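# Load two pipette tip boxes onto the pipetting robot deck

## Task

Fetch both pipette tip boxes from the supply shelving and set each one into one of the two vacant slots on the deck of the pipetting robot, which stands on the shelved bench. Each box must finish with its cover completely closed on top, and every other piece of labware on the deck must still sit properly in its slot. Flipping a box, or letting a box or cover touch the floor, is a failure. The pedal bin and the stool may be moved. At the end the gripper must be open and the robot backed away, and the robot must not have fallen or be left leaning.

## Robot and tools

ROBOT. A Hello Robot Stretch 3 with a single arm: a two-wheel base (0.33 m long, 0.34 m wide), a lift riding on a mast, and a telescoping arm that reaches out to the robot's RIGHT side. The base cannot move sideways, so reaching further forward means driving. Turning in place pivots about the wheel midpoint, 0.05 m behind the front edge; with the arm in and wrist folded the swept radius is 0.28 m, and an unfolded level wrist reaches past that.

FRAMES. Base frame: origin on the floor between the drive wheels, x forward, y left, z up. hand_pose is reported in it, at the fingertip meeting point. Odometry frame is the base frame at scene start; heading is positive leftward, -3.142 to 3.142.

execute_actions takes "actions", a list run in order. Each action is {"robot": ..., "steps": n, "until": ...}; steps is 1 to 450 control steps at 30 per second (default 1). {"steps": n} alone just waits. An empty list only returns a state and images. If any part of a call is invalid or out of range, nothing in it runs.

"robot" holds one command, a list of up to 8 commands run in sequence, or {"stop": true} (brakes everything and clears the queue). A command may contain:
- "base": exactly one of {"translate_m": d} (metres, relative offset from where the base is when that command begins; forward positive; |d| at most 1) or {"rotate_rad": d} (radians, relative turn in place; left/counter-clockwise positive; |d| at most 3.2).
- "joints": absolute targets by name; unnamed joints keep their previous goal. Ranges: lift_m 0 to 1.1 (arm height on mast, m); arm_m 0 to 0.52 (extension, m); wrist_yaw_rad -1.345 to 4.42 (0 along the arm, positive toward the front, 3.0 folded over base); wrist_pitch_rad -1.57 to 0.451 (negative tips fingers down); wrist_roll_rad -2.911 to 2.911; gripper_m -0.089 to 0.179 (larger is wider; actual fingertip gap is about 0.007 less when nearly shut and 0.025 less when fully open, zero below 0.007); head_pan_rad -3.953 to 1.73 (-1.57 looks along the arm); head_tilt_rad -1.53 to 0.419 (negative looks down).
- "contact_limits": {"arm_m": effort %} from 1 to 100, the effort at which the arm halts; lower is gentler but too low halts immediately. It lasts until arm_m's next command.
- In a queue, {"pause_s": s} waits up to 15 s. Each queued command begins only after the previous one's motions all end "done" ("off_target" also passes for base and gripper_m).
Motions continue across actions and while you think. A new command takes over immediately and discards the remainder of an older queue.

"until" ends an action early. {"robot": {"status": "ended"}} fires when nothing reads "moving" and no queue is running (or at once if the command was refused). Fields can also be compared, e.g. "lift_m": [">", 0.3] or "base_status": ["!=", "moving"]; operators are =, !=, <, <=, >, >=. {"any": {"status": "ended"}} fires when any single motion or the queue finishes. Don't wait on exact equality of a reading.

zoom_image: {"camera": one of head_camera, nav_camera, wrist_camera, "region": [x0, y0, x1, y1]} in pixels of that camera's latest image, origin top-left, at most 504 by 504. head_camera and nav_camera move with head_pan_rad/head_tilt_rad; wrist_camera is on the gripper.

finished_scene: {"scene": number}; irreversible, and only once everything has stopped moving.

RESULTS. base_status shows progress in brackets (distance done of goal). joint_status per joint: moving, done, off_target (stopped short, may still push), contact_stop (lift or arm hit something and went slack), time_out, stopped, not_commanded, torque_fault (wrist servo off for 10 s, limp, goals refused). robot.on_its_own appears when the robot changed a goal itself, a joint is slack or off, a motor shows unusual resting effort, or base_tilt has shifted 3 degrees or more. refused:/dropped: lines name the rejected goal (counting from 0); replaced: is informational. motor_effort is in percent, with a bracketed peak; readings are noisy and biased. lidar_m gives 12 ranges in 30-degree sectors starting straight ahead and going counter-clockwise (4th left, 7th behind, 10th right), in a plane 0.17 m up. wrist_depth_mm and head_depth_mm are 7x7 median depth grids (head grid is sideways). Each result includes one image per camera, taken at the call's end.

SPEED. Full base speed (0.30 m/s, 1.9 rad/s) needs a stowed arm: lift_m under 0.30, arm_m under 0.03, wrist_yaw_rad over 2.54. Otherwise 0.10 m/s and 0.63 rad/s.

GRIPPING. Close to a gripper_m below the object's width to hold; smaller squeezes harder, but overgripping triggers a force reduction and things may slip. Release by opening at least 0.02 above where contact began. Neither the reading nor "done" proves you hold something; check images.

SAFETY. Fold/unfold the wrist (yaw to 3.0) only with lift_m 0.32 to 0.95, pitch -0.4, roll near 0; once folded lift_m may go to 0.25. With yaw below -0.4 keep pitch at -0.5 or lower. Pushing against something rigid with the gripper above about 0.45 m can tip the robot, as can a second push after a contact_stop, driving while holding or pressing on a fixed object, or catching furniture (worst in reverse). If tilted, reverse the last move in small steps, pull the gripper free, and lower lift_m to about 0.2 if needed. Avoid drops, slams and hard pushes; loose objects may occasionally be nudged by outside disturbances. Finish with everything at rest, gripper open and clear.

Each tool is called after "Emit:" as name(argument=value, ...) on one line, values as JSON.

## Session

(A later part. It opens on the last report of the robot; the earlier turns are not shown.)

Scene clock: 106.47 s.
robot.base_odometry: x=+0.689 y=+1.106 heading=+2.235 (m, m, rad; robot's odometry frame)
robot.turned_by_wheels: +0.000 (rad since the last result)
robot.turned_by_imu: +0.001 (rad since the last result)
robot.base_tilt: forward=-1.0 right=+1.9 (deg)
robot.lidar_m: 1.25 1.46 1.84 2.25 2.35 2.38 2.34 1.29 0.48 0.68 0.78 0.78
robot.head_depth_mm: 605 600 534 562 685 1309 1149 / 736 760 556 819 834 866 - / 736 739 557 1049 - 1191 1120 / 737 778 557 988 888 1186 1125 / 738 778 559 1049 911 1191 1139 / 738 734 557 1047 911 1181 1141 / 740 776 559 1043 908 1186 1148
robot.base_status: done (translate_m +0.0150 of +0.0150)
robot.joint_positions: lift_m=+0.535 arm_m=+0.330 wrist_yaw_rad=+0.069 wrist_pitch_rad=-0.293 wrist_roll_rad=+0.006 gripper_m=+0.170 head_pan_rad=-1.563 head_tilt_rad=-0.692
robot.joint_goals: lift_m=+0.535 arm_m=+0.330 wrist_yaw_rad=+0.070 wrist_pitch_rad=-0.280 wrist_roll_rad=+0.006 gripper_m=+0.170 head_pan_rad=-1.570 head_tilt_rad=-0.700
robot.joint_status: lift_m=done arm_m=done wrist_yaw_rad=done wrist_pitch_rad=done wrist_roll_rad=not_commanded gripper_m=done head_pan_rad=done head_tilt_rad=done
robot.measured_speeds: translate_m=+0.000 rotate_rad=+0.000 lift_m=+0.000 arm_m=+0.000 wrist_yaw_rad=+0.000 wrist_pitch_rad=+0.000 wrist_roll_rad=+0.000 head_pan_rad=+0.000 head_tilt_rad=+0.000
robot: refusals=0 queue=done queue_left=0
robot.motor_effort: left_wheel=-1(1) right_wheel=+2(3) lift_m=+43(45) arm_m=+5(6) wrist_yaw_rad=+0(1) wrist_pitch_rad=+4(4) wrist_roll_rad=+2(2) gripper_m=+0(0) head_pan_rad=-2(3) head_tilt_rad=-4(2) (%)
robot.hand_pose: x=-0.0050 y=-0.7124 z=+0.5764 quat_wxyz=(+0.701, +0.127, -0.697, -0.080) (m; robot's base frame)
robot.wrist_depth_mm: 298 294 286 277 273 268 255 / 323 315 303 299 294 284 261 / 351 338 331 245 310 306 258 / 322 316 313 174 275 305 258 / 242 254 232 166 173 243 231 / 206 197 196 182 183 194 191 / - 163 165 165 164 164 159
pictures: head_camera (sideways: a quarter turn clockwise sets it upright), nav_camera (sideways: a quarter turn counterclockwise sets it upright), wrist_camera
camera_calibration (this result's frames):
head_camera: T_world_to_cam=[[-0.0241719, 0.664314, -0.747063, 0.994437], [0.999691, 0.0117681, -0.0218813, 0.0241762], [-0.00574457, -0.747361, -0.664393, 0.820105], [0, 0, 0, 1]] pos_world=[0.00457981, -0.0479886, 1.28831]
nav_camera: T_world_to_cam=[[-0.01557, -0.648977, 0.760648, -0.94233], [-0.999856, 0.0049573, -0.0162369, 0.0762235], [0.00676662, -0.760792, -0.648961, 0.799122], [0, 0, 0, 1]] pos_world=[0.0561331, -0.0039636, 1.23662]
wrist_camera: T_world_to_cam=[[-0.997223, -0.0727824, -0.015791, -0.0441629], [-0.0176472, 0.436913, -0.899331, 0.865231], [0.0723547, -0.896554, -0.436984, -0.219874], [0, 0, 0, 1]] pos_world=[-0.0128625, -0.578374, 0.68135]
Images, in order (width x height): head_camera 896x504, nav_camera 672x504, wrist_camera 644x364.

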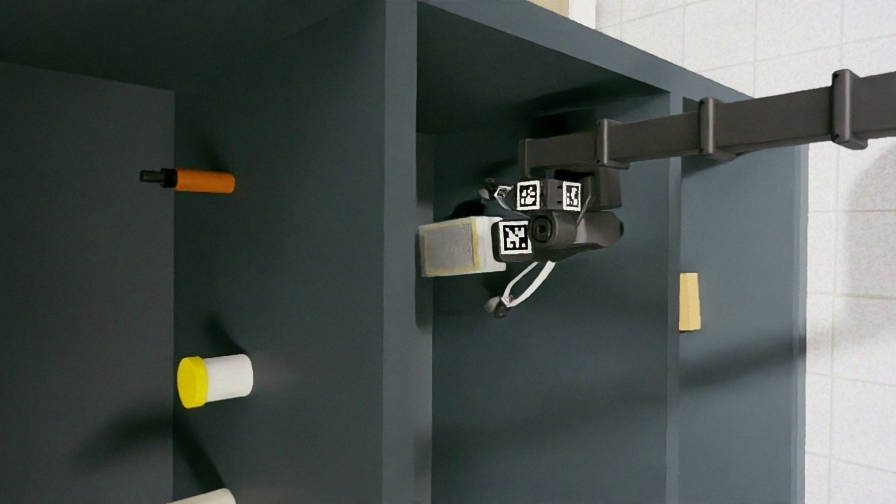

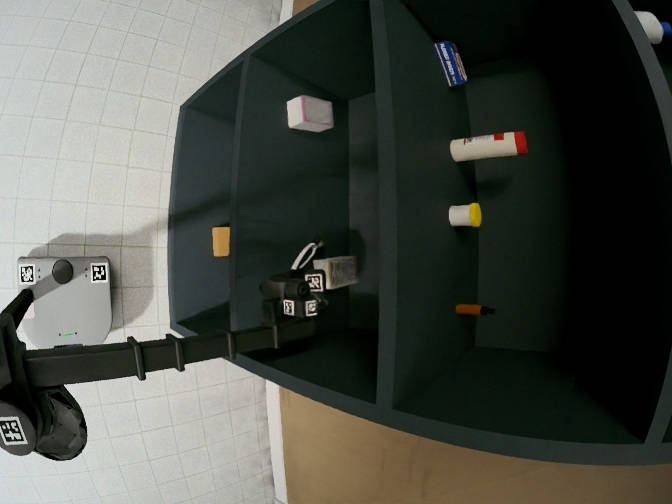

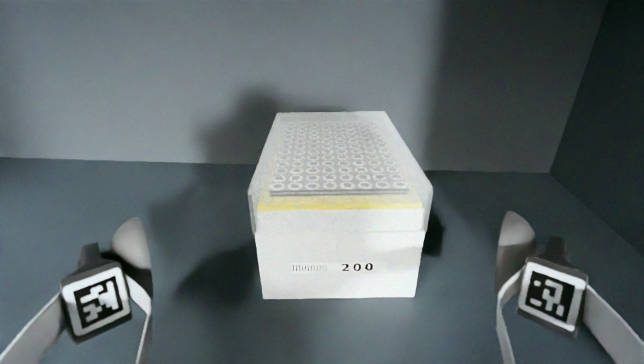

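Emit:
execute_actions(actions=[{"robot":[{"joints":{"arm_m":0.408}},{"joints":{"lift_m":0.520}}],"steps":450,"until":{"robot":{"status":"ended"}}}])

Scene clock: 115.57 s.
robot.base_odometry: x=+0.689 y=+1.106 heading=+2.235 (m, m, rad; robot's odometry frame)
robot.turned_by_wheels: +0.000 (rad since the last result)
robot.turned_by_imu: +0.001 (rad since the last result)
robot.base_tilt: forward=-1.0 right=+2.0 (deg)
robot.lidar_m: 1.25 1.46 1.84 2.25 2.35 2.38 2.34 1.29 0.48 0.68 0.78 0.78
robot.head_depth_mm: 604 600 534 564 688 1320 1147 / 732 762 556 821 840 869 - / 736 736 557 1077 867 1187 1124 / 736 776 559 1005 891 1196 1127 / 736 775 557 1045 908 1189 1134 / 740 733 558 1046 911 1184 1135 / 739 774 558 1049 908 1194 1134
robot.base_status: done (translate_m +0.0150 of +0.0150)
robot.joint_positions: lift_m=+0.520 arm_m=+0.408 wrist_yaw_rad=+0.069 wrist_pitch_rad=-0.293 wrist_roll_rad=+0.006 gripper_m=+0.170 head_pan_rad=-1.563 head_tilt_rad=-0.692
robot.joint_goals: lift_m=+0.520 arm_m=+0.408 wrist_yaw_rad=+0.070 wrist_pitch_rad=-0.280 wrist_roll_rad=+0.006 gripper_m=+0.170 head_pan_rad=-1.570 head_tilt_rad=-0.700
robot.joint_status: lift_m=done arm_m=done wrist_yaw_rad=done wrist_pitch_rad=done wrist_roll_rad=not_commanded gripper_m=done head_pan_rad=done head_tilt_rad=done
robot.measured_speeds: translate_m=+0.000 rotate_rad=+0.000 lift_m=+0.000 arm_m=+0.000 wrist_yaw_rad=+0.000 wrist_pitch_rad=+0.000 wrist_roll_rad=+0.000 head_pan_rad=+0.000 head_tilt_rad=+0.000
robot: refusals=0 queue=done queue_left=0
robot.motor_effort: left_wheel=-1(1) right_wheel=+3(2) lift_m=+31(43) arm_m=+5(5) wrist_yaw_rad=+0(1) wrist_pitch_rad=+4(4) wrist_roll_rad=+2(2) gripper_m=+0(0) head_pan_rad=-3(3) head_tilt_rad=-3(3) (%)
robot.hand_pose: x=-0.0050 y=-0.7904 z=+0.5618 quat_wxyz=(+0.701, +0.127, -0.697, -0.080) (m; robot's base frame)
robot.wrist_depth_mm: 224 219 213 209 204 199 195 / 241 235 228 225 217 213 208 / 260 255 246 239 233 226 223 / 275 267 252 142 242 246 238 / 218 228 116 110 111 219 212 / 185 176 92 93 92 171 174 / - 145 89 89 90 143 142
pictures: head_camera (sideways: a quarter turn clockwise sets it upright), nav_camera (sideways: a quarter turn counterclockwise sets it upright), wrist_camera
camera_calibration (this result's frames):
head_camera: T_world_to_cam=[[-0.024172, 0.664314, -0.747063, 0.994437], [0.999691, 0.0117682, -0.0218813, 0.0241762], [-0.00574448, -0.747361, -0.664393, 0.820105], [0, 0, 0, 1]] pos_world=[0.00457982, -0.0479886, 1.28831]
nav_camera: T_world_to_cam=[[-0.0155699, -0.648977, 0.760648, -0.94233], [-0.999856, 0.00495718, -0.0162369, 0.0762235], [0.00676671, -0.760792, -0.648961, 0.799122], [0, 0, 0, 1]] pos_world=[0.0561331, -0.0039636, 1.23662]
wrist_camera: T_world_to_cam=[[-0.997223, -0.0727802, -0.0157916, -0.050068], [-0.017656, 0.43704, -0.899269, 0.886262], [0.0723505, -0.896493, -0.437111, -0.296041], [0, 0, 0, 1]] pos_world=[-0.0128624, -0.656375, 0.666794]
Images, in order (width x height): head_camera 896x504, nav_camera 672x504, wrist_camera 644x364.

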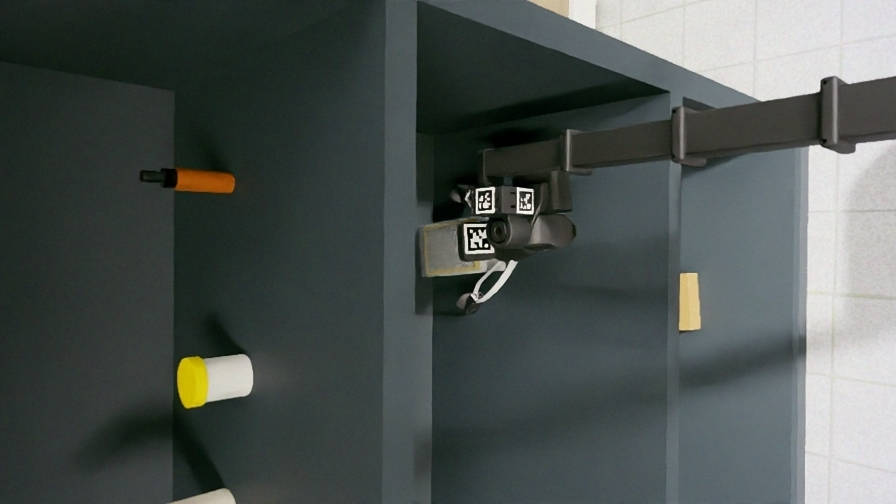

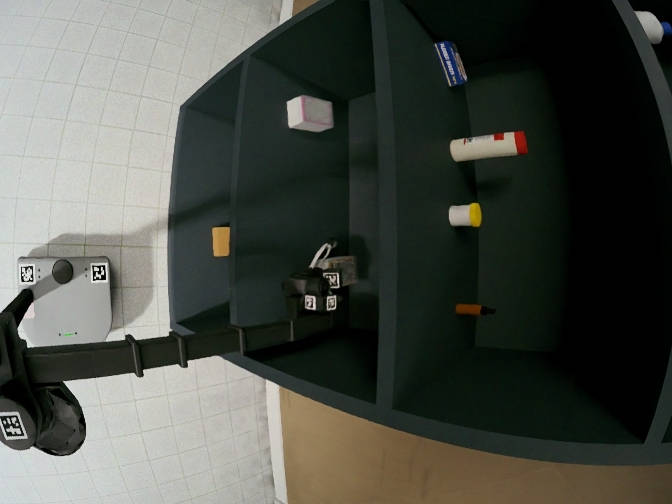

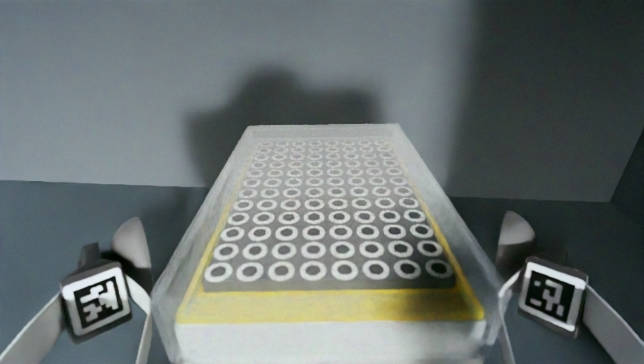

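Emit:
execute_actions(actions=[{"robot":[{"joints":{"arm_m":0.38}},{"joints":{"gripper_m":0.115}}],"steps":450,"until":{"robot":{"status":"ended"}}}])

Scene clock: 126.97 s.
robot.base_odometry: x=+0.689 y=+1.106 heading=+2.235 (m, m, rad; robot's odometry frame)
robot.turned_by_wheels: +0.000 (rad since the last result)
robot.turned_by_imu: +0.001 (rad since the last result)
robot.base_tilt: forward=-0.9 right=+1.8 (deg)
robot.lidar_m: 1.25 1.46 1.84 2.25 2.36 2.38 2.34 1.29 0.48 0.69 0.78 0.78
robot.head_depth_mm: 605 603 535 562 686 1322 1144 / 736 764 557 822 844 852 - / 738 734 558 1061 865 1189 1127 / 736 779 558 990 885 1194 1126 / 739 777 558 1048 911 1189 1135 / 739 734 558 1053 913 1195 1138 / 741 780 557 1042 911 1188 1143
robot.base_status: done (translate_m +0.0150 of +0.0150)
robot.joint_positions: lift_m=+0.520 arm_m=+0.380 wrist_yaw_rad=+0.069 wrist_pitch_rad=-0.294 wrist_roll_rad=+0.006 gripper_m=+0.115 head_pan_rad=-1.563 head_tilt_rad=-0.692
robot.joint_goals: lift_m=+0.520 arm_m=+0.380 wrist_yaw_rad=+0.070 wrist_pitch_rad=-0.280 wrist_roll_rad=+0.006 gripper_m=+0.115 head_pan_rad=-1.570 head_tilt_rad=-0.700
robot.joint_status: lift_m=done arm_m=done wrist_yaw_rad=done wrist_pitch_rad=done wrist_roll_rad=not_commanded gripper_m=done head_pan_rad=done head_tilt_rad=done
robot.measured_speeds: translate_m=+0.000 rotate_rad=+0.000 lift_m=+0.000 arm_m=+0.000 wrist_yaw_rad=+0.000 wrist_pitch_rad=+0.000 wrist_roll_rad=+0.000 head_pan_rad=+0.000 head_tilt_rad=+0.000
robot: refusals=0 queue=done queue_left=0
robot.motor_effort: left_wheel=-2(1) right_wheel=+3(3) lift_m=+30(31) arm_m=-6(9) wrist_yaw_rad=+1(1) wrist_pitch_rad=+5(5) wrist_roll_rad=+2(2) gripper_m=-1(95) head_pan_rad=-3(2) head_tilt_rad=-3(3) (%)
robot.hand_pose: x=-0.0051 y=-0.7630 z=+0.5616 quat_wxyz=(+0.701, +0.128, -0.697, -0.080) (m; robot's base frame)
robot.wrist_depth_mm: 250 246 239 232 227 222 218 / 267 262 257 250 244 238 231 / 292 284 275 200 259 255 245 / 284 280 253 142 248 267 244 / 219 222 117 117 116 218 213 / 177 180 121 120 120 180 173 / 152 145 138 134 136 145 147
pictures: head_camera (sideways: a quarter turn clockwise sets it upright), nav_camera (sideways: a quarter turn counterclockwise sets it upright), wrist_camera
camera_calibration (this result's frames):
head_camera: T_world_to_cam=[[-0.0241718, 0.664314, -0.747063, 0.994437], [0.999691, 0.011768, -0.0218813, 0.0241762], [-0.00574466, -0.747361, -0.664393, 0.820105], [0, 0, 0, 1]] pos_world=[0.00457981, -0.0479886, 1.28831]
nav_camera: T_world_to_cam=[[-0.0155701, -0.648977, 0.760648, -0.94233], [-0.999856, 0.00495741, -0.0162369, 0.0762235], [0.00676653, -0.760792, -0.648961, 0.799122], [0, 0, 0, 1]] pos_world=[0.0561331, -0.00396361, 1.23662]
wrist_camera: T_world_to_cam=[[-0.997252, -0.0723799, -0.0157941, -0.0478685], [-0.0175304, 0.437696, -0.898952, 0.874462], [0.0719791, -0.896205, -0.437762, -0.27098], [0, 0, 0, 1]] pos_world=[-0.0129025, -0.629066, 0.666719]
Images, in order (width x height): head_camera 896x504, nav_camera 672x504, wrist_camera 644x364.

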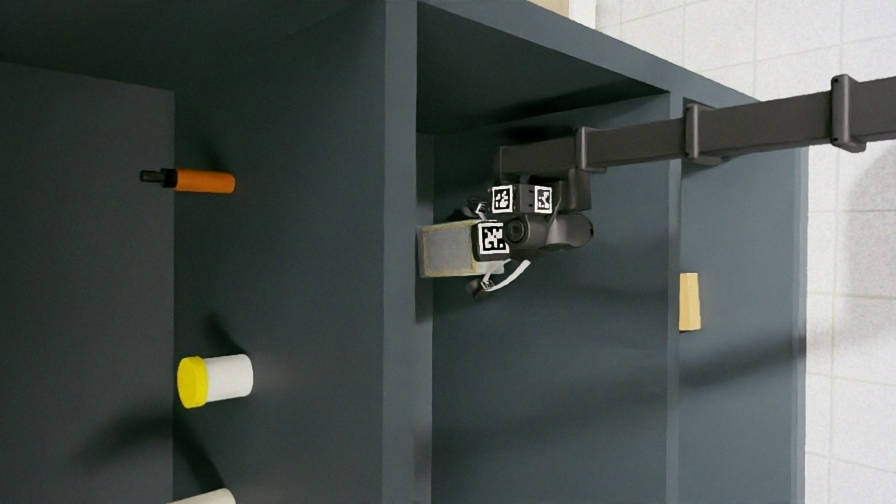

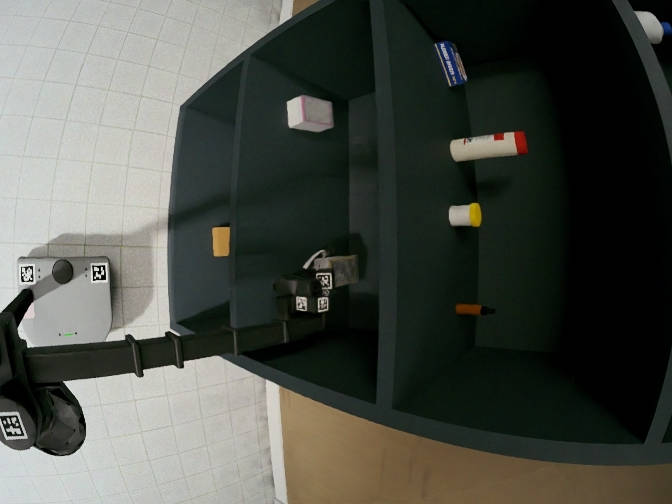

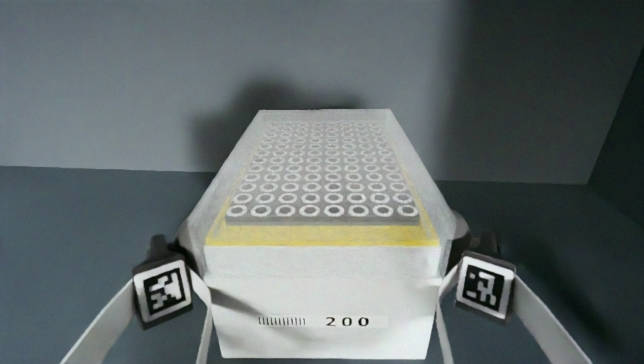

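Emit:
execute_actions(actions=[{"robot":[{"joints":{"gripper_m":0.06}},{"pause_s":0.5},{"joints":{"lift_m":0.56}}],"steps":450,"until":{"robot":{"status":"ended"}}}])

Scene clock: 132.00 s.
robot.base_odometry: x=+0.689 y=+1.106 heading=+2.235 (m, m, rad; robot's odometry frame)
robot.turned_by_wheels: +0.000 (rad since the last result)
robot.turned_by_imu: +0.001 (rad since the last result)
robot.base_tilt: forward=-1.1 right=+1.9 (deg)
robot.lidar_m: 1.25 1.47 1.84 2.25 2.36 2.39 2.33 1.29 0.48 0.68 0.78 0.78
robot.head_depth_mm: 604 599 535 560 685 1320 1146 / 736 758 557 823 816 829 - / 735 736 556 1080 865 1188 1129 / 737 779 558 964 888 1191 1133 / 739 777 557 1049 908 1187 1136 / 739 738 557 1047 906 1179 1139 / 740 779 557 1044 916 1189 1146
robot.base_status: done (translate_m +0.0150 of +0.0150)
robot.joint_positions: lift_m=+0.560 arm_m=+0.380 wrist_yaw_rad=+0.069 wrist_pitch_rad=-0.303 wrist_roll_rad=+0.006 gripper_m=+0.061 head_pan_rad=-1.563 head_tilt_rad=-0.692
robot.joint_goals: lift_m=+0.560 arm_m=+0.380 wrist_yaw_rad=+0.070 wrist_pitch_rad=-0.280 wrist_roll_rad=+0.006 gripper_m=+0.060 head_pan_rad=-1.570 head_tilt_rad=-0.700
robot.joint_status: lift_m=done arm_m=done wrist_yaw_rad=done wrist_pitch_rad=done wrist_roll_rad=not_commanded gripper_m=done head_pan_rad=done head_tilt_rad=done
robot.measured_speeds: translate_m=+0.000 rotate_rad=+0.000 lift_m=+0.000 arm_m=+0.000 wrist_yaw_rad=+0.000 wrist_pitch_rad=+0.000 wrist_roll_rad=+0.000 head_pan_rad=+0.000 head_tilt_rad=+0.000
robot: refusals=0 queue=done queue_left=0
robot.motor_effort: left_wheel=-2(2) right_wheel=+3(4) lift_m=+44(47) arm_m=-5(6) wrist_yaw_rad=+0(1) wrist_pitch_rad=+8(7) wrist_roll_rad=+2(2) gripper_m=-14(98) head_pan_rad=-2(3) head_tilt_rad=-2(4) (%)
robot.hand_pose: x=-0.0051 y=-0.7621 z=+0.5990 quat_wxyz=(+0.700, +0.131, -0.697, -0.083) (m; robot's base frame)
robot.wrist_depth_mm: 249 246 239 232 227 222 218 / 270 265 256 250 243 238 230 / 292 286 280 269 261 256 246 / 321 312 297 163 279 277 256 / 278 279 131 130 130 271 248 / 227 232 133 133 132 226 220 / 193 190 179 136 136 186 188
pictures: head_camera (sideways: a quarter turn clockwise sets it upright), nav_camera (sideways: a quarter turn counterclockwise sets it upright), wrist_camera
camera_calibration (this result's frames):
head_camera: T_world_to_cam=[[-0.0241722, 0.664314, -0.747062, 0.994436], [0.999691, 0.0117685, -0.0218813, 0.0241762], [-0.0057443, -0.747361, -0.664394, 0.820105], [0, 0, 0, 1]] pos_world=[0.00457983, -0.0479886, 1.28831]
nav_camera: T_world_to_cam=[[-0.0155698, -0.648978, 0.760648, -0.94233], [-0.999856, 0.00495694, -0.0162369, 0.0762235], [0.00676689, -0.760791, -0.648961, 0.799122], [0, 0, 0, 1]] pos_world=[0.0561331, -0.00396357, 1.23662]
wrist_camera: T_world_to_cam=[[-0.997259, -0.0722775, -0.0158268, -0.0471665], [-0.0181165, 0.445921, -0.894889, 0.911437], [0.0717379, -0.892149, -0.446008, -0.245779], [0, 0, 0, 1]] pos_world=[-0.0128935, -0.62911, 0.705268]
Images, in order (width x height): head_camera 896x504, nav_camera 672x504, wrist_camera 644x364.

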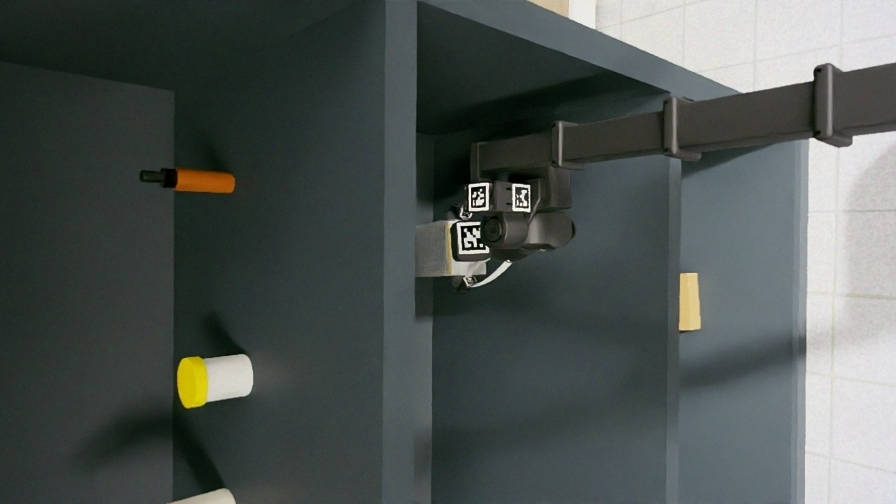

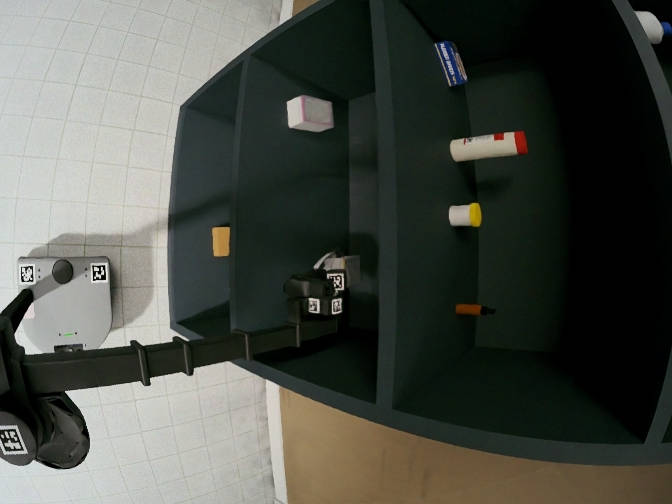

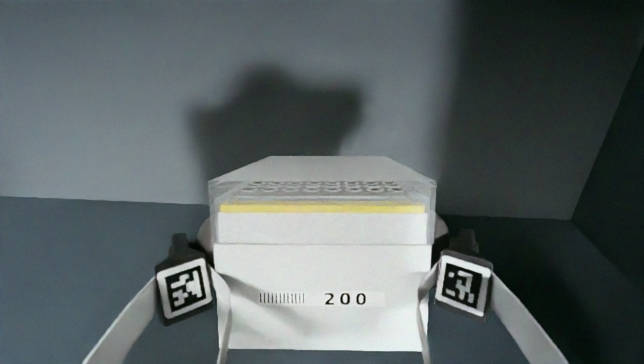

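Emit:
execute_actions(actions=[{"robot":[{"joints":{"lift_m":0.521}},{"joints":{"gripper_m":0.14}},{"joints":{"arm_m":0.405}},{"joints":{"gripper_m":0.10}}],"steps":450,"until":{"robot":{"status":"ended"}}}])

Scene clock: 144.70 s.
robot.base_odometry: x=+0.689 y=+1.106 heading=+2.235 (m, m, rad; robot's odometry frame)
robot.turned_by_wheels: +0.000 (rad since the last result)
robot.turned_by_imu: +0.001 (rad since the last result)
robot.base_tilt: forward=-0.9 right=+2.0 (deg)
robot.lidar_m: 1.25 1.46 1.84 2.24 2.34 2.38 2.34 1.29 0.48 0.68 0.78 0.78
robot.head_depth_mm: 606 601 535 561 688 1326 1146 / 736 761 558 821 842 865 - / 734 736 555 1074 864 1183 1118 / 738 779 557 1015 886 1188 1129 / 740 778 557 1047 914 1195 1129 / 741 736 558 1046 913 1196 1136 / 739 772 557 1050 909 1191 1137
robot.base_status: done (translate_m +0.0150 of +0.0150)
robot.joint_positions: lift_m=+0.521 arm_m=+0.405 wrist_yaw_rad=+0.070 wrist_pitch_rad=-0.299 wrist_roll_rad=+0.007 gripper_m=+0.100 head_pan_rad=-1.563 head_tilt_rad=-0.692
robot.joint_goals: lift_m=+0.521 arm_m=+0.405 wrist_yaw_rad=+0.070 wrist_pitch_rad=-0.280 wrist_roll_rad=+0.007 gripper_m=+0.100 head_pan_rad=-1.570 head_tilt_rad=-0.700
robot.joint_status: lift_m=done arm_m=done wrist_yaw_rad=done wrist_pitch_rad=done wrist_roll_rad=not_commanded gripper_m=done head_pan_rad=done head_tilt_rad=done
robot.measured_speeds: translate_m=+0.000 rotate_rad=+0.000 lift_m=+0.000 arm_m=+0.000 wrist_yaw_rad=+0.000 wrist_pitch_rad=+0.000 wrist_roll_rad=+0.000 head_pan_rad=+0.000 head_tilt_rad=+0.000
robot: refusals=0 queue=done queue_left=0
robot.motor_effort: left_wheel=-1(2) right_wheel=+4(4) lift_m=+31(44) arm_m=+4(8) wrist_yaw_rad=+0(3) wrist_pitch_rad=+6(7) wrist_roll_rad=+2(1) gripper_m=-4(100) head_pan_rad=-3(2) head_tilt_rad=-3(3) (%)
robot.hand_pose: x=-0.0050 y=-0.7869 z=+0.5615 quat_wxyz=(+0.700, +0.129, -0.697, -0.082) (m; robot's base frame)
robot.wrist_depth_mm: 227 222 216 211 206 202 198 / 244 238 233 226 221 216 211 / 264 259 251 200 231 231 224 / 278 275 264 141 149 246 240 / 219 217 125 116 115 211 212 / 177 180 133 119 111 180 173 / 149 147 144 132 123 146 146
pictures: head_camera (sideways: a quarter turn clockwise sets it upright), nav_camera (sideways: a quarter turn counterclockwise sets it upright), wrist_camera
camera_calibration (this result's frames):
head_camera: T_world_to_cam=[[-0.0241721, 0.66433, -0.747048, 0.994418], [0.999691, 0.0117687, -0.0218812, 0.0241761], [-0.00574459, -0.747347, -0.66441, 0.820126], [0, 0, 0, 1]] pos_world=[0.00457982, -0.0479883, 1.28831]
nav_camera: T_world_to_cam=[[-0.0155698, -0.648994, 0.760634, -0.942312], [-0.999856, 0.00495753, -0.0162366, 0.0762232], [0.00676661, -0.760778, -0.648977, 0.799143], [0, 0, 0, 1]] pos_world=[0.0561331, -0.00396219, 1.23662]
wrist_camera: T_world_to_cam=[[-0.997219, -0.072744, -0.0162089, -0.0495504], [-0.0176762, 0.442136, -0.896774, 0.887021], [0.0724015, -0.893994, -0.442192, -0.288209], [0, 0, 0, 1]] pos_world=[-0.0128667, -0.653445, 0.66721]
Images, in order (width x height): head_camera 896x504, nav_camera 672x504, wrist_camera 644x364.

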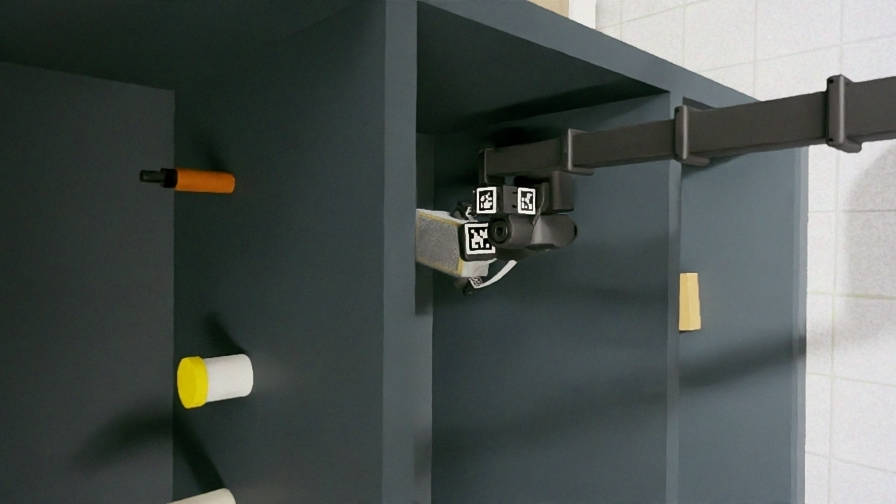

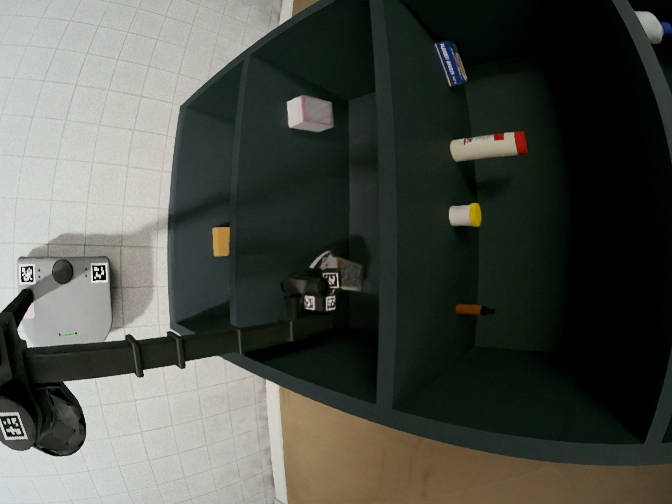

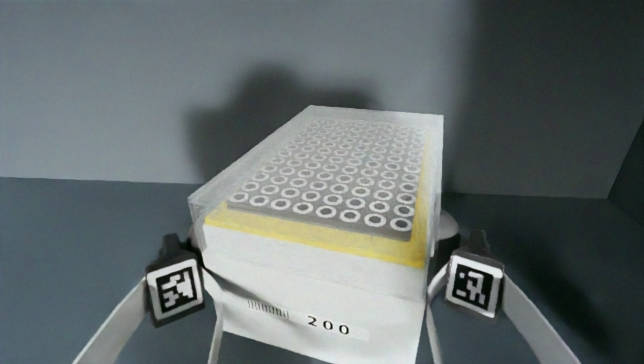

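Emit:
execute_actions(actions=[{"robot":[{"joints":{"gripper_m":0.15}},{"joints":{"arm_m":0.39}},{"joints":{"gripper_m":0.07}}],"steps":450,"until":{"robot":{"status":"ended"}}}])

Scene clock: 152.37 s.
robot.base_odometry: x=+0.689 y=+1.106 heading=+2.235 (m, m, rad; robot's odometry frame)
robot.turned_by_wheels: +0.000 (rad since the last result)
robot.turned_by_imu: +0.001 (rad since the last result)
robot.base_tilt: forward=-1.0 right=+2.0 (deg)
robot.lidar_m: 1.25 1.46 1.84 2.25 2.35 2.38 2.33 1.29 0.48 0.68 0.78 0.78
robot.head_depth_mm: 605 603 535 563 687 1324 1143 / 734 763 556 822 841 852 - / 736 736 557 1078 867 1192 1123 / 739 775 557 1006 888 1194 1139 / 738 778 556 1050 904 1187 1135 / 738 734 557 1050 914 1188 1141 / 738 774 557 1045 907 1185 1142
robot.base_status: done (translate_m +0.0150 of +0.0150)
robot.joint_positions: lift_m=+0.521 arm_m=+0.390 wrist_yaw_rad=+0.071 wrist_pitch_rad=-0.299 wrist_roll_rad=+0.007 gripper_m=+0.071 head_pan_rad=-1.563 head_tilt_rad=-0.692
robot.joint_goals: lift_m=+0.521 arm_m=+0.390 wrist_yaw_rad=+0.070 wrist_pitch_rad=-0.280 wrist_roll_rad=+0.007 gripper_m=+0.070 head_pan_rad=-1.570 head_tilt_rad=-0.700
robot.joint_status: lift_m=done arm_m=done wrist_yaw_rad=done wrist_pitch_rad=done wrist_roll_rad=not_commanded gripper_m=done head_pan_rad=done head_tilt_rad=done
robot.measured_speeds: translate_m=+0.000 rotate_rad=+0.000 lift_m=+0.000 arm_m=+0.000 wrist_yaw_rad=+0.000 wrist_pitch_rad=+0.000 wrist_roll_rad=+0.000 head_pan_rad=+0.000 head_tilt_rad=+0.000
robot: refusals=0 queue=done queue_left=0
robot.motor_effort: left_wheel=-1(1) right_wheel=+2(3) lift_m=+31(31) arm_m=-6(2) wrist_yaw_rad=-1(1) wrist_pitch_rad=+6(6) wrist_roll_rad=+1(2) gripper_m=-12(98) head_pan_rad=-2(1) head_tilt_rad=-2(3) (%)
robot.hand_pose: x=-0.0047 y=-0.7725 z=+0.5613 quat_wxyz=(+0.700, +0.130, -0.697, -0.081) (m; robot's base frame)
robot.wrist_depth_mm: 240 235 230 227 218 213 209 / 260 254 245 240 236 228 225 / 281 274 266 198 212 244 236 / 282 278 264 139 152 258 246 / 217 217 140 128 120 213 211 / 177 183 153 137 127 179 173 / 149 148 148 144 140 146 146
pictures: head_camera (sideways: a quarter turn clockwise sets it upright), nav_camera (sideways: a quarter turn counterclockwise sets it upright), wrist_camera
camera_calibration (this result's frames):
head_camera: T_world_to_cam=[[-0.0241722, 0.66433, -0.747048, 0.994418], [0.999691, 0.0117688, -0.0218812, 0.0241761], [-0.0057445, -0.747347, -0.66441, 0.820126], [0, 0, 0, 1]] pos_world=[0.00457982, -0.0479883, 1.28831]
nav_camera: T_world_to_cam=[[-0.0155697, -0.648994, 0.760634, -0.942312], [-0.999856, 0.00495741, -0.0162366, 0.0762232], [0.0067667, -0.760778, -0.648977, 0.799143], [0, 0, 0, 1]] pos_world=[0.0561331, -0.00396218, 1.23662]
wrist_camera: T_world_to_cam=[[-0.997144, -0.0737603, -0.0162075, -0.0490517], [-0.0181608, 0.442518, -0.896576, 0.880738], [0.0733038, -0.893721, -0.442594, -0.274977], [0, 0, 0, 1]] pos_world=[-0.0127598, -0.639113, 0.667151]
Images, in order (width x height): head_camera 896x504, nav_camera 672x504, wrist_camera 644x364.

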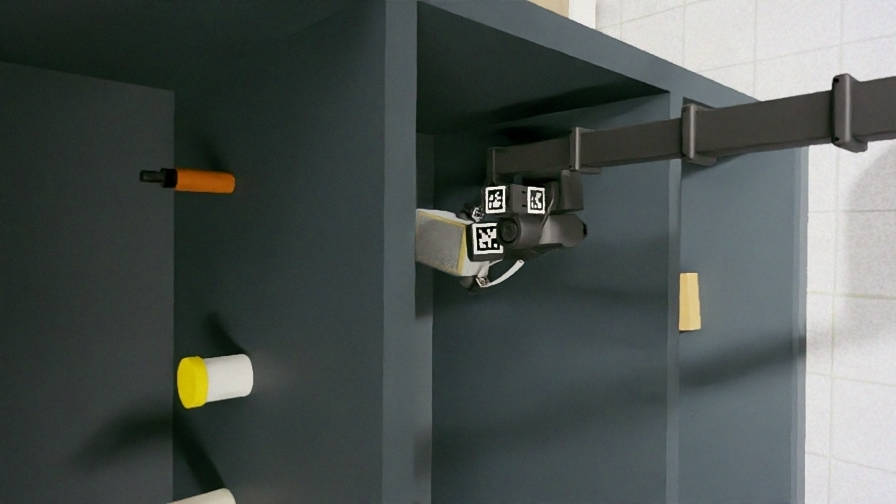

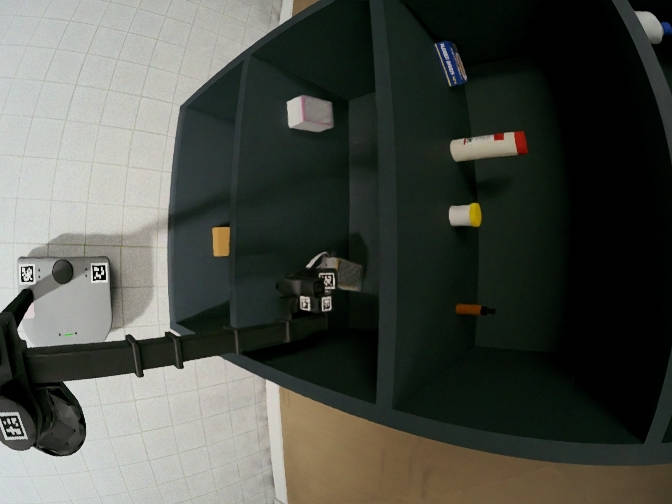

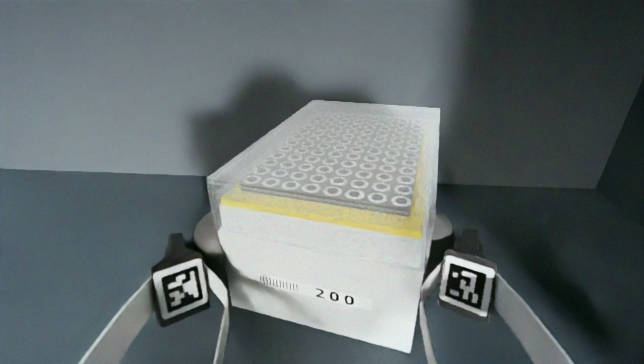

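Emit:
execute_actions(actions=[{"robot":[{"joints":{"arm_m":0.30}},{"joints":{"gripper_m":0.17}},{"joints":{"arm_m":0.22}}],"steps":450,"until":{"robot":{"status":"ended"}}}])

Scene clock: 167.90 s.
robot.base_odometry: x=+0.689 y=+1.106 heading=+2.235 (m, m, rad; robot's odometry frame)
robot.turned_by_wheels: +0.000 (rad since the last result)
robot.turned_by_imu: +0.001 (rad since the last result)
robot.base_tilt: forward=-0.9 right=+1.9 (deg)
robot.lidar_m: 1.25 1.47 1.84 2.25 2.35 2.38 2.33 1.29 0.48 0.68 0.78 0.78
robot.head_depth_mm: 606 602 535 564 687 1315 1142 / 735 760 556 820 869 866 - / 735 735 556 1047 933 1200 1122 / 739 780 558 956 931 1189 1131 / 739 777 557 1050 912 1196 1135 / 742 737 558 1046 912 1184 1139 / 739 779 558 1039 905 1188 1143
robot.base_status: done (translate_m +0.0150 of +0.0150)
robot.joint_positions: lift_m=+0.521 arm_m=+0.220 wrist_yaw_rad=+0.071 wrist_pitch_rad=-0.300 wrist_roll_rad=+0.007 gripper_m=+0.170 head_pan_rad=-1.563 head_tilt_rad=-0.692
robot.joint_goals: lift_m=+0.521 arm_m=+0.220 wrist_yaw_rad=+0.070 wrist_pitch_rad=-0.280 wrist_roll_rad=+0.007 gripper_m=+0.170 head_pan_rad=-1.570 head_tilt_rad=-0.700
robot.joint_status: lift_m=done arm_m=done wrist_yaw_rad=done wrist_pitch_rad=done wrist_roll_rad=not_commanded gripper_m=done head_pan_rad=done head_tilt_rad=done
robot.measured_speeds: translate_m=+0.000 rotate_rad=+0.000 lift_m=+0.000 arm_m=+0.000 wrist_yaw_rad=+0.000 wrist_pitch_rad=+0.000 wrist_roll_rad=+0.000 head_pan_rad=+0.000 head_tilt_rad=+0.000
robot: refusals=0 queue=done queue_left=0
robot.motor_effort: left_wheel=-1(1) right_wheel=+2(2) lift_m=+31(31) arm_m=-6(5) wrist_yaw_rad=-1(0) wrist_pitch_rad=+6(6) wrist_roll_rad=+1(1) gripper_m=+0(93) head_pan_rad=-2(2) head_tilt_rad=-2(3) (%)
robot.hand_pose: x=-0.0047 y=-0.6024 z=+0.5612 quat_wxyz=(+0.700, +0.130, -0.697, -0.082) (m; robot's base frame)
robot.wrist_depth_mm: 405 398 388 379 366 353 262 / 439 427 420 396 390 384 258 / 401 397 392 207 337 358 258 / 283 282 279 208 247 275 243 / 219 230 217 216 211 218 211 / 184 176 177 176 175 175 174 / - 148 149 149 148 147 142
pictures: head_camera (sideways: a quarter turn clockwise sets it upright), nav_camera (sideways: a quarter turn counterclockwise sets it upright), wrist_camera
camera_calibration (this result's frames):
head_camera: T_world_to_cam=[[-0.0241721, 0.66433, -0.747048, 0.994418], [0.999691, 0.0117687, -0.0218812, 0.0241761], [-0.00574459, -0.747347, -0.664409, 0.820126], [0, 0, 0, 1]] pos_world=[0.00457982, -0.0479883, 1.28831]
nav_camera: T_world_to_cam=[[-0.0155698, -0.648994, 0.760634, -0.942312], [-0.999856, 0.00495752, -0.0162366, 0.0762232], [0.00676661, -0.760778, -0.648977, 0.799143], [0, 0, 0, 1]] pos_world=[0.0561331, -0.0039622, 1.23662]
wrist_camera: T_world_to_cam=[[-0.997147, -0.0737277, -0.0162062, -0.0365017], [-0.0181871, 0.443001, -0.896337, 0.805526], [0.0732642, -0.893485, -0.443077, -0.122644], [0, 0, 0, 1]] pos_world=[-0.012762, -0.469121, 0.66709]
Images, in order (width x height): head_camera 896x504, nav_camera 672x504, wrist_camera 644x364.

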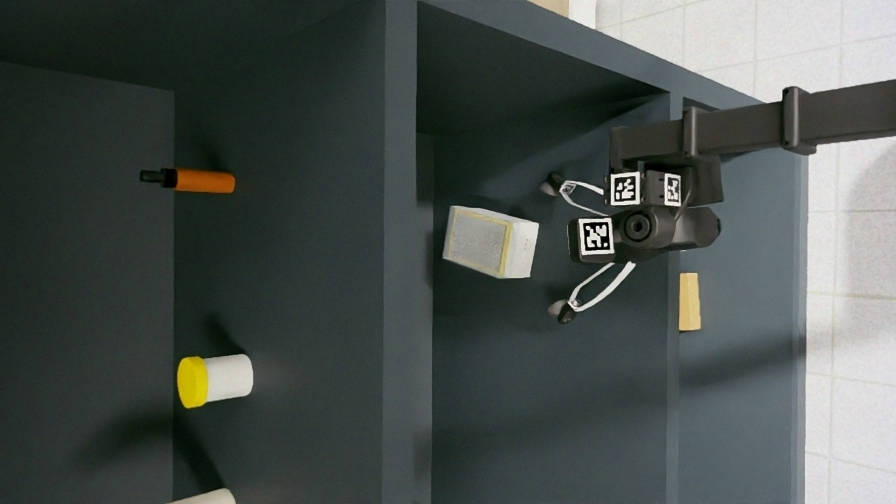

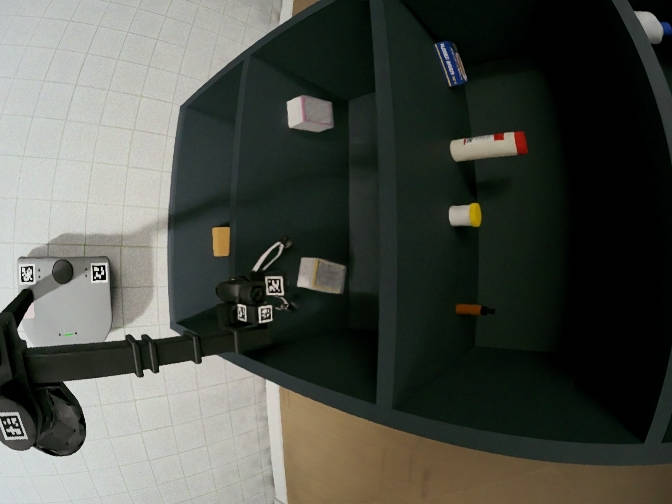

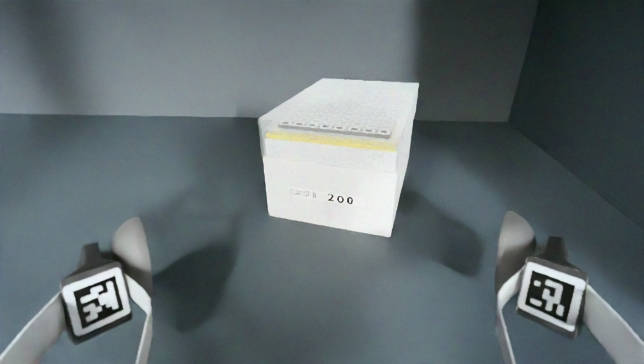

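Emit:
execute_actions(actions=[{"robot":[{"base":{"translate_m":0.069},"joints":{"wrist_yaw_rad":-0.25}},{"joints":{"arm_m":0.30}}],"steps":450,"until":{"robot":{"status":"ended"}}}])

Scene clock: 178.80 s.
robot.base_odometry: x=+0.647 y=+1.160 heading=+2.235 (m, m, rad; robot's odometry frame)
robot.turned_by_wheels: +0.000 (rad since the last result)
robot.turned_by_imu: +0.001 (rad since the last result)
robot.base_tilt: forward=-1.1 right=+2.1 (deg)
robot.lidar_m: 1.19 1.40 1.78 2.24 2.35 2.45 2.40 1.29 0.51 0.70 0.76 0.72
robot.head_depth_mm: 719 733 556 750 801 921 1146 / 736 734 555 1010 911 1002 - / 735 777 558 980 - 1200 1124 / 741 777 558 1044 911 1193 1134 / 740 737 557 1047 909 1185 1133 / 738 777 558 1047 911 1189 1136 / 706 664 557 1048 912 1192 1147
robot.base_status: done (translate_m +0.0690 of +0.0690)
robot.joint_positions: lift_m=+0.521 arm_m=+0.300 wrist_yaw_rad=-0.249 wrist_pitch_rad=-0.300 wrist_roll_rad=+0.007 gripper_m=+0.170 head_pan_rad=-1.563 head_tilt_rad=-0.692
robot.joint_goals: lift_m=+0.521 arm_m=+0.300 wrist_yaw_rad=-0.250 wrist_pitch_rad=-0.280 wrist_roll_rad=+0.007 gripper_m=+0.170 head_pan_rad=-1.570 head_tilt_rad=-0.700
robot.joint_status: lift_m=done arm_m=done wrist_yaw_rad=done wrist_pitch_rad=done wrist_roll_rad=not_commanded gripper_m=done head_pan_rad=done head_tilt_rad=done
robot.measured_speeds: translate_m=+0.000 rotate_rad=+0.000 lift_m=+0.000 arm_m=+0.000 wrist_yaw_rad=+0.000 wrist_pitch_rad=+0.000 wrist_roll_rad=+0.000 head_pan_rad=+0.000 head_tilt_rad=+0.000
robot: refusals=0 queue=done queue_left=0
robot.motor_effort: left_wheel=-1(3) right_wheel=+2(8) lift_m=+31(31) arm_m=+5(6) wrist_yaw_rad=-1(2) wrist_pitch_rad=+5(6) wrist_roll_rad=+2(1) gripper_m=+0(0) head_pan_rad=-2(2) head_tilt_rad=-3(3) (%)
robot.hand_pose: x=-0.0801 y=-0.6749 z=+0.5612 quat_wxyz=(+0.679, +0.018, -0.709, -0.192) (m; robot's base frame)
robot.wrist_depth_mm: 271 283 301 317 334 288 214 / 286 301 316 340 362 296 218 / 306 321 337 199 368 299 222 / 283 280 171 141 258 273 225 / 218 226 136 135 139 216 211 / 183 176 153 146 162 174 173 / - 147 149 148 147 147 142
pictures: head_camera (sideways: a quarter turn clockwise sets it upright), nav_camera (sideways: a quarter turn counterclockwise sets it upright), wrist_camera
camera_calibration (this result's frames):
head_camera: T_world_to_cam=[[-0.0241719, 0.66433, -0.747048, 0.994418], [0.999691, 0.0117683, -0.0218812, 0.0241761], [-0.00574485, -0.747347, -0.66441, 0.820126], [0, 0, 0, 1]] pos_world=[0.0045798, -0.0479883, 1.28831]
nav_camera: T_world_to_cam=[[-0.01557, -0.648994, 0.760634, -0.942312], [-0.999856, 0.00495788, -0.0162366, 0.0762232], [0.00676633, -0.760778, -0.648977, 0.799143], [0, 0, 0, 1]] pos_world=[0.0561331, -0.00396221, 1.23662]
wrist_camera: T_world_to_cam=[[-0.969825, 0.243264, -0.0162063, 0.0991704], [0.121905, 0.426286, -0.896337, 0.836217], [-0.211138, -0.871265, -0.443078, -0.189693], [0, 0, 0, 1]] pos_world=[-0.0458126, -0.545865, 0.66709]
Images, in order (width x height): head_camera 896x504, nav_camera 672x504, wrist_camera 644x364.

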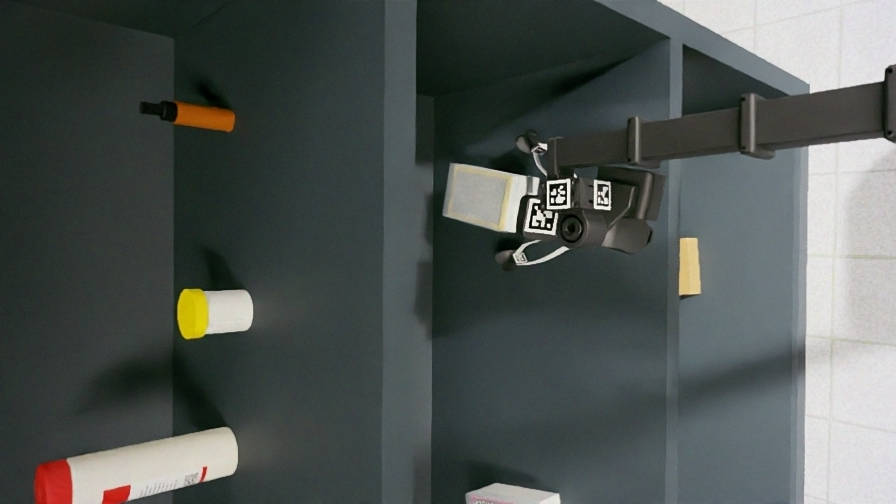

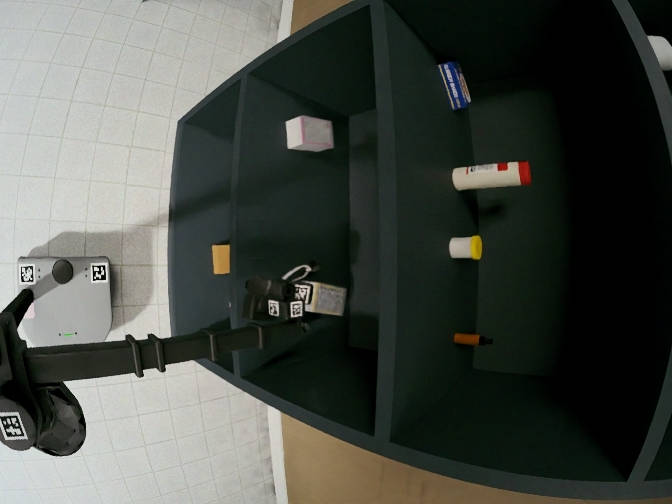

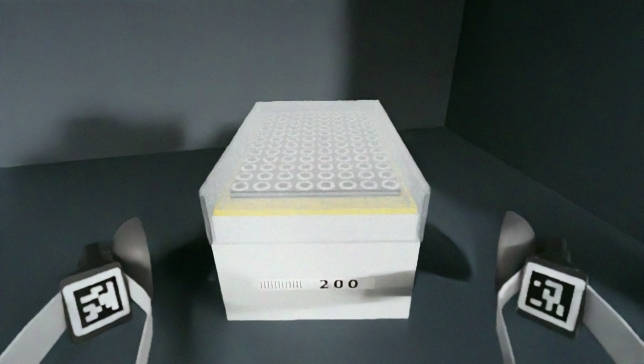

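Emit:
execute_actions(actions=[{"robot":[{"joints":{"arm_m":0.32}},{"joints":{"gripper_m":-0.03}},{"pause_s":0.5},{"joints":{"lift_m":0.56}}],"steps":450,"until":{"robot":{"status":"ended"}}}])

Scene clock: 187.30 s.
robot.base_odometry: x=+0.647 y=+1.160 heading=+2.235 (m, m, rad; robot's odometry frame)
robot.turned_by_wheels: +0.000 (rad since the last result)
robot.turned_by_imu: +0.001 (rad since the last result)
robot.base_tilt: forward=-1.0 right=+1.9 (deg)
robot.lidar_m: 1.18 1.40 1.79 2.25 2.35 2.46 2.40 1.29 0.51 0.69 0.76 0.72
robot.head_depth_mm: 724 734 557 748 797 921 1143 / 737 737 558 1013 913 998 - / 738 776 556 942 - 1188 1128 / 739 781 557 1048 913 1187 1127 / 737 736 556 1051 909 1184 1136 / 737 780 559 1046 911 1190 1134 / 704 665 559 1047 910 1193 1150
robot.base_status: done (translate_m +0.0690 of +0.0690)
robot.joint_positions: lift_m=+0.560 arm_m=+0.320 wrist_yaw_rad=-0.250 wrist_pitch_rad=-0.307 wrist_roll_rad=+0.007 gripper_m=-0.020 head_pan_rad=-1.563 head_tilt_rad=-0.692
robot.joint_goals: lift_m=+0.560 arm_m=+0.320 wrist_yaw_rad=-0.250 wrist_pitch_rad=-0.280 wrist_roll_rad=+0.007 gripper_m=-0.021 head_pan_rad=-1.570 head_tilt_rad=-0.700
robot.joint_status: lift_m=done arm_m=done wrist_yaw_rad=done wrist_pitch_rad=done wrist_roll_rad=not_commanded gripper_m=off_target head_pan_rad=done head_tilt_rad=done
robot.measured_speeds: translate_m=+0.000 rotate_rad=+0.000 lift_m=+0.000 arm_m=+0.000 wrist_yaw_rad=+0.000 wrist_pitch_rad=+0.000 wrist_roll_rad=+0.000 head_pan_rad=+0.000 head_tilt_rad=+0.000
robot: refusals=0 queue=done queue_left=0
robot.on_its_own: gripper_m is held at -0.021, not at your -0.030, by its stall guard, which is still easing
robot.motor_effort: left_wheel=-1(1) right_wheel=+2(2) lift_m=+45(46) arm_m=+5(7) wrist_yaw_rad=+0(1) wrist_pitch_rad=+8(9) wrist_roll_rad=+2(2) gripper_m=-19(100) head_pan_rad=-2(2) head_tilt_rad=-3(2) (%)
robot.hand_pose: x=-0.0802 y=-0.6942 z=+0.5980 quat_wxyz=(+0.678, +0.020, -0.709, -0.195) (m; robot's base frame)
robot.wrist_depth_mm: 254 266 279 297 315 285 213 / 266 284 299 319 339 292 217 / 290 302 324 337 370 303 222 / 310 319 331 154 327 307 227 / 278 277 130 129 130 269 229 / 227 228 134 134 134 226 216 / 191 190 179 140 178 187 188
pictures: head_camera (sideways: a quarter turn clockwise sets it upright), nav_camera (sideways: a quarter turn counterclockwise sets it upright), wrist_camera
camera_calibration (this result's frames):
head_camera: T_world_to_cam=[[-0.0241721, 0.66433, -0.747048, 0.994418], [0.999691, 0.0117687, -0.0218812, 0.0241761], [-0.00574459, -0.747347, -0.66441, 0.820126], [0, 0, 0, 1]] pos_world=[0.00457982, -0.0479883, 1.28831]
nav_camera: T_world_to_cam=[[-0.0155698, -0.648994, 0.760634, -0.942312], [-0.999856, 0.00495753, -0.0162366, 0.0762232], [0.00676661, -0.760778, -0.648977, 0.799143], [0, 0, 0, 1]] pos_world=[0.0561331, -0.00396219, 1.23662]
wrist_camera: T_world_to_cam=[[-0.969441, 0.244788, -0.0162288, 0.105395], [0.124101, 0.432266, -0.893166, 0.879872], [-0.211621, -0.867885, -0.449435, -0.184071], [0, 0, 0, 1]] pos_world=[-0.045972, -0.565891, 0.704854]
Images, in order (width x height): head_camera 896x504, nav_camera 672x504, wrist_camera 644x364.

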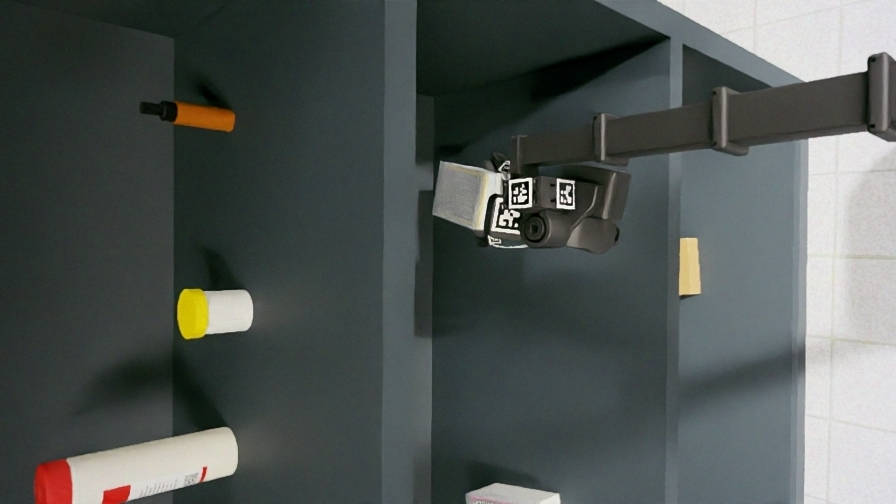

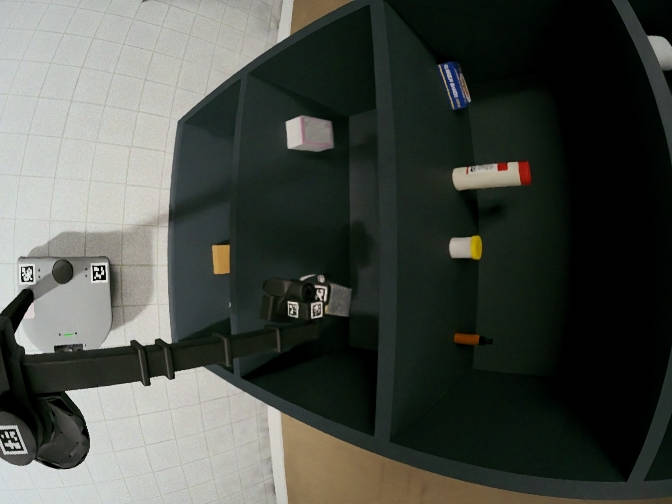

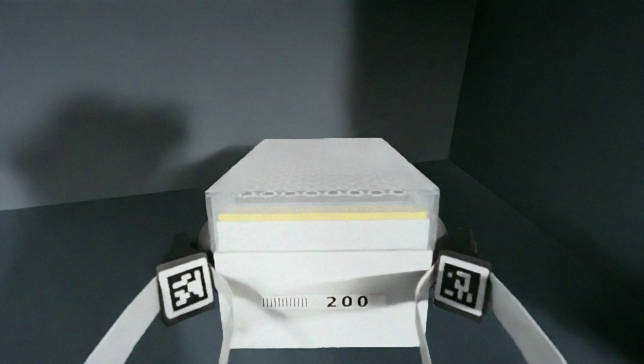

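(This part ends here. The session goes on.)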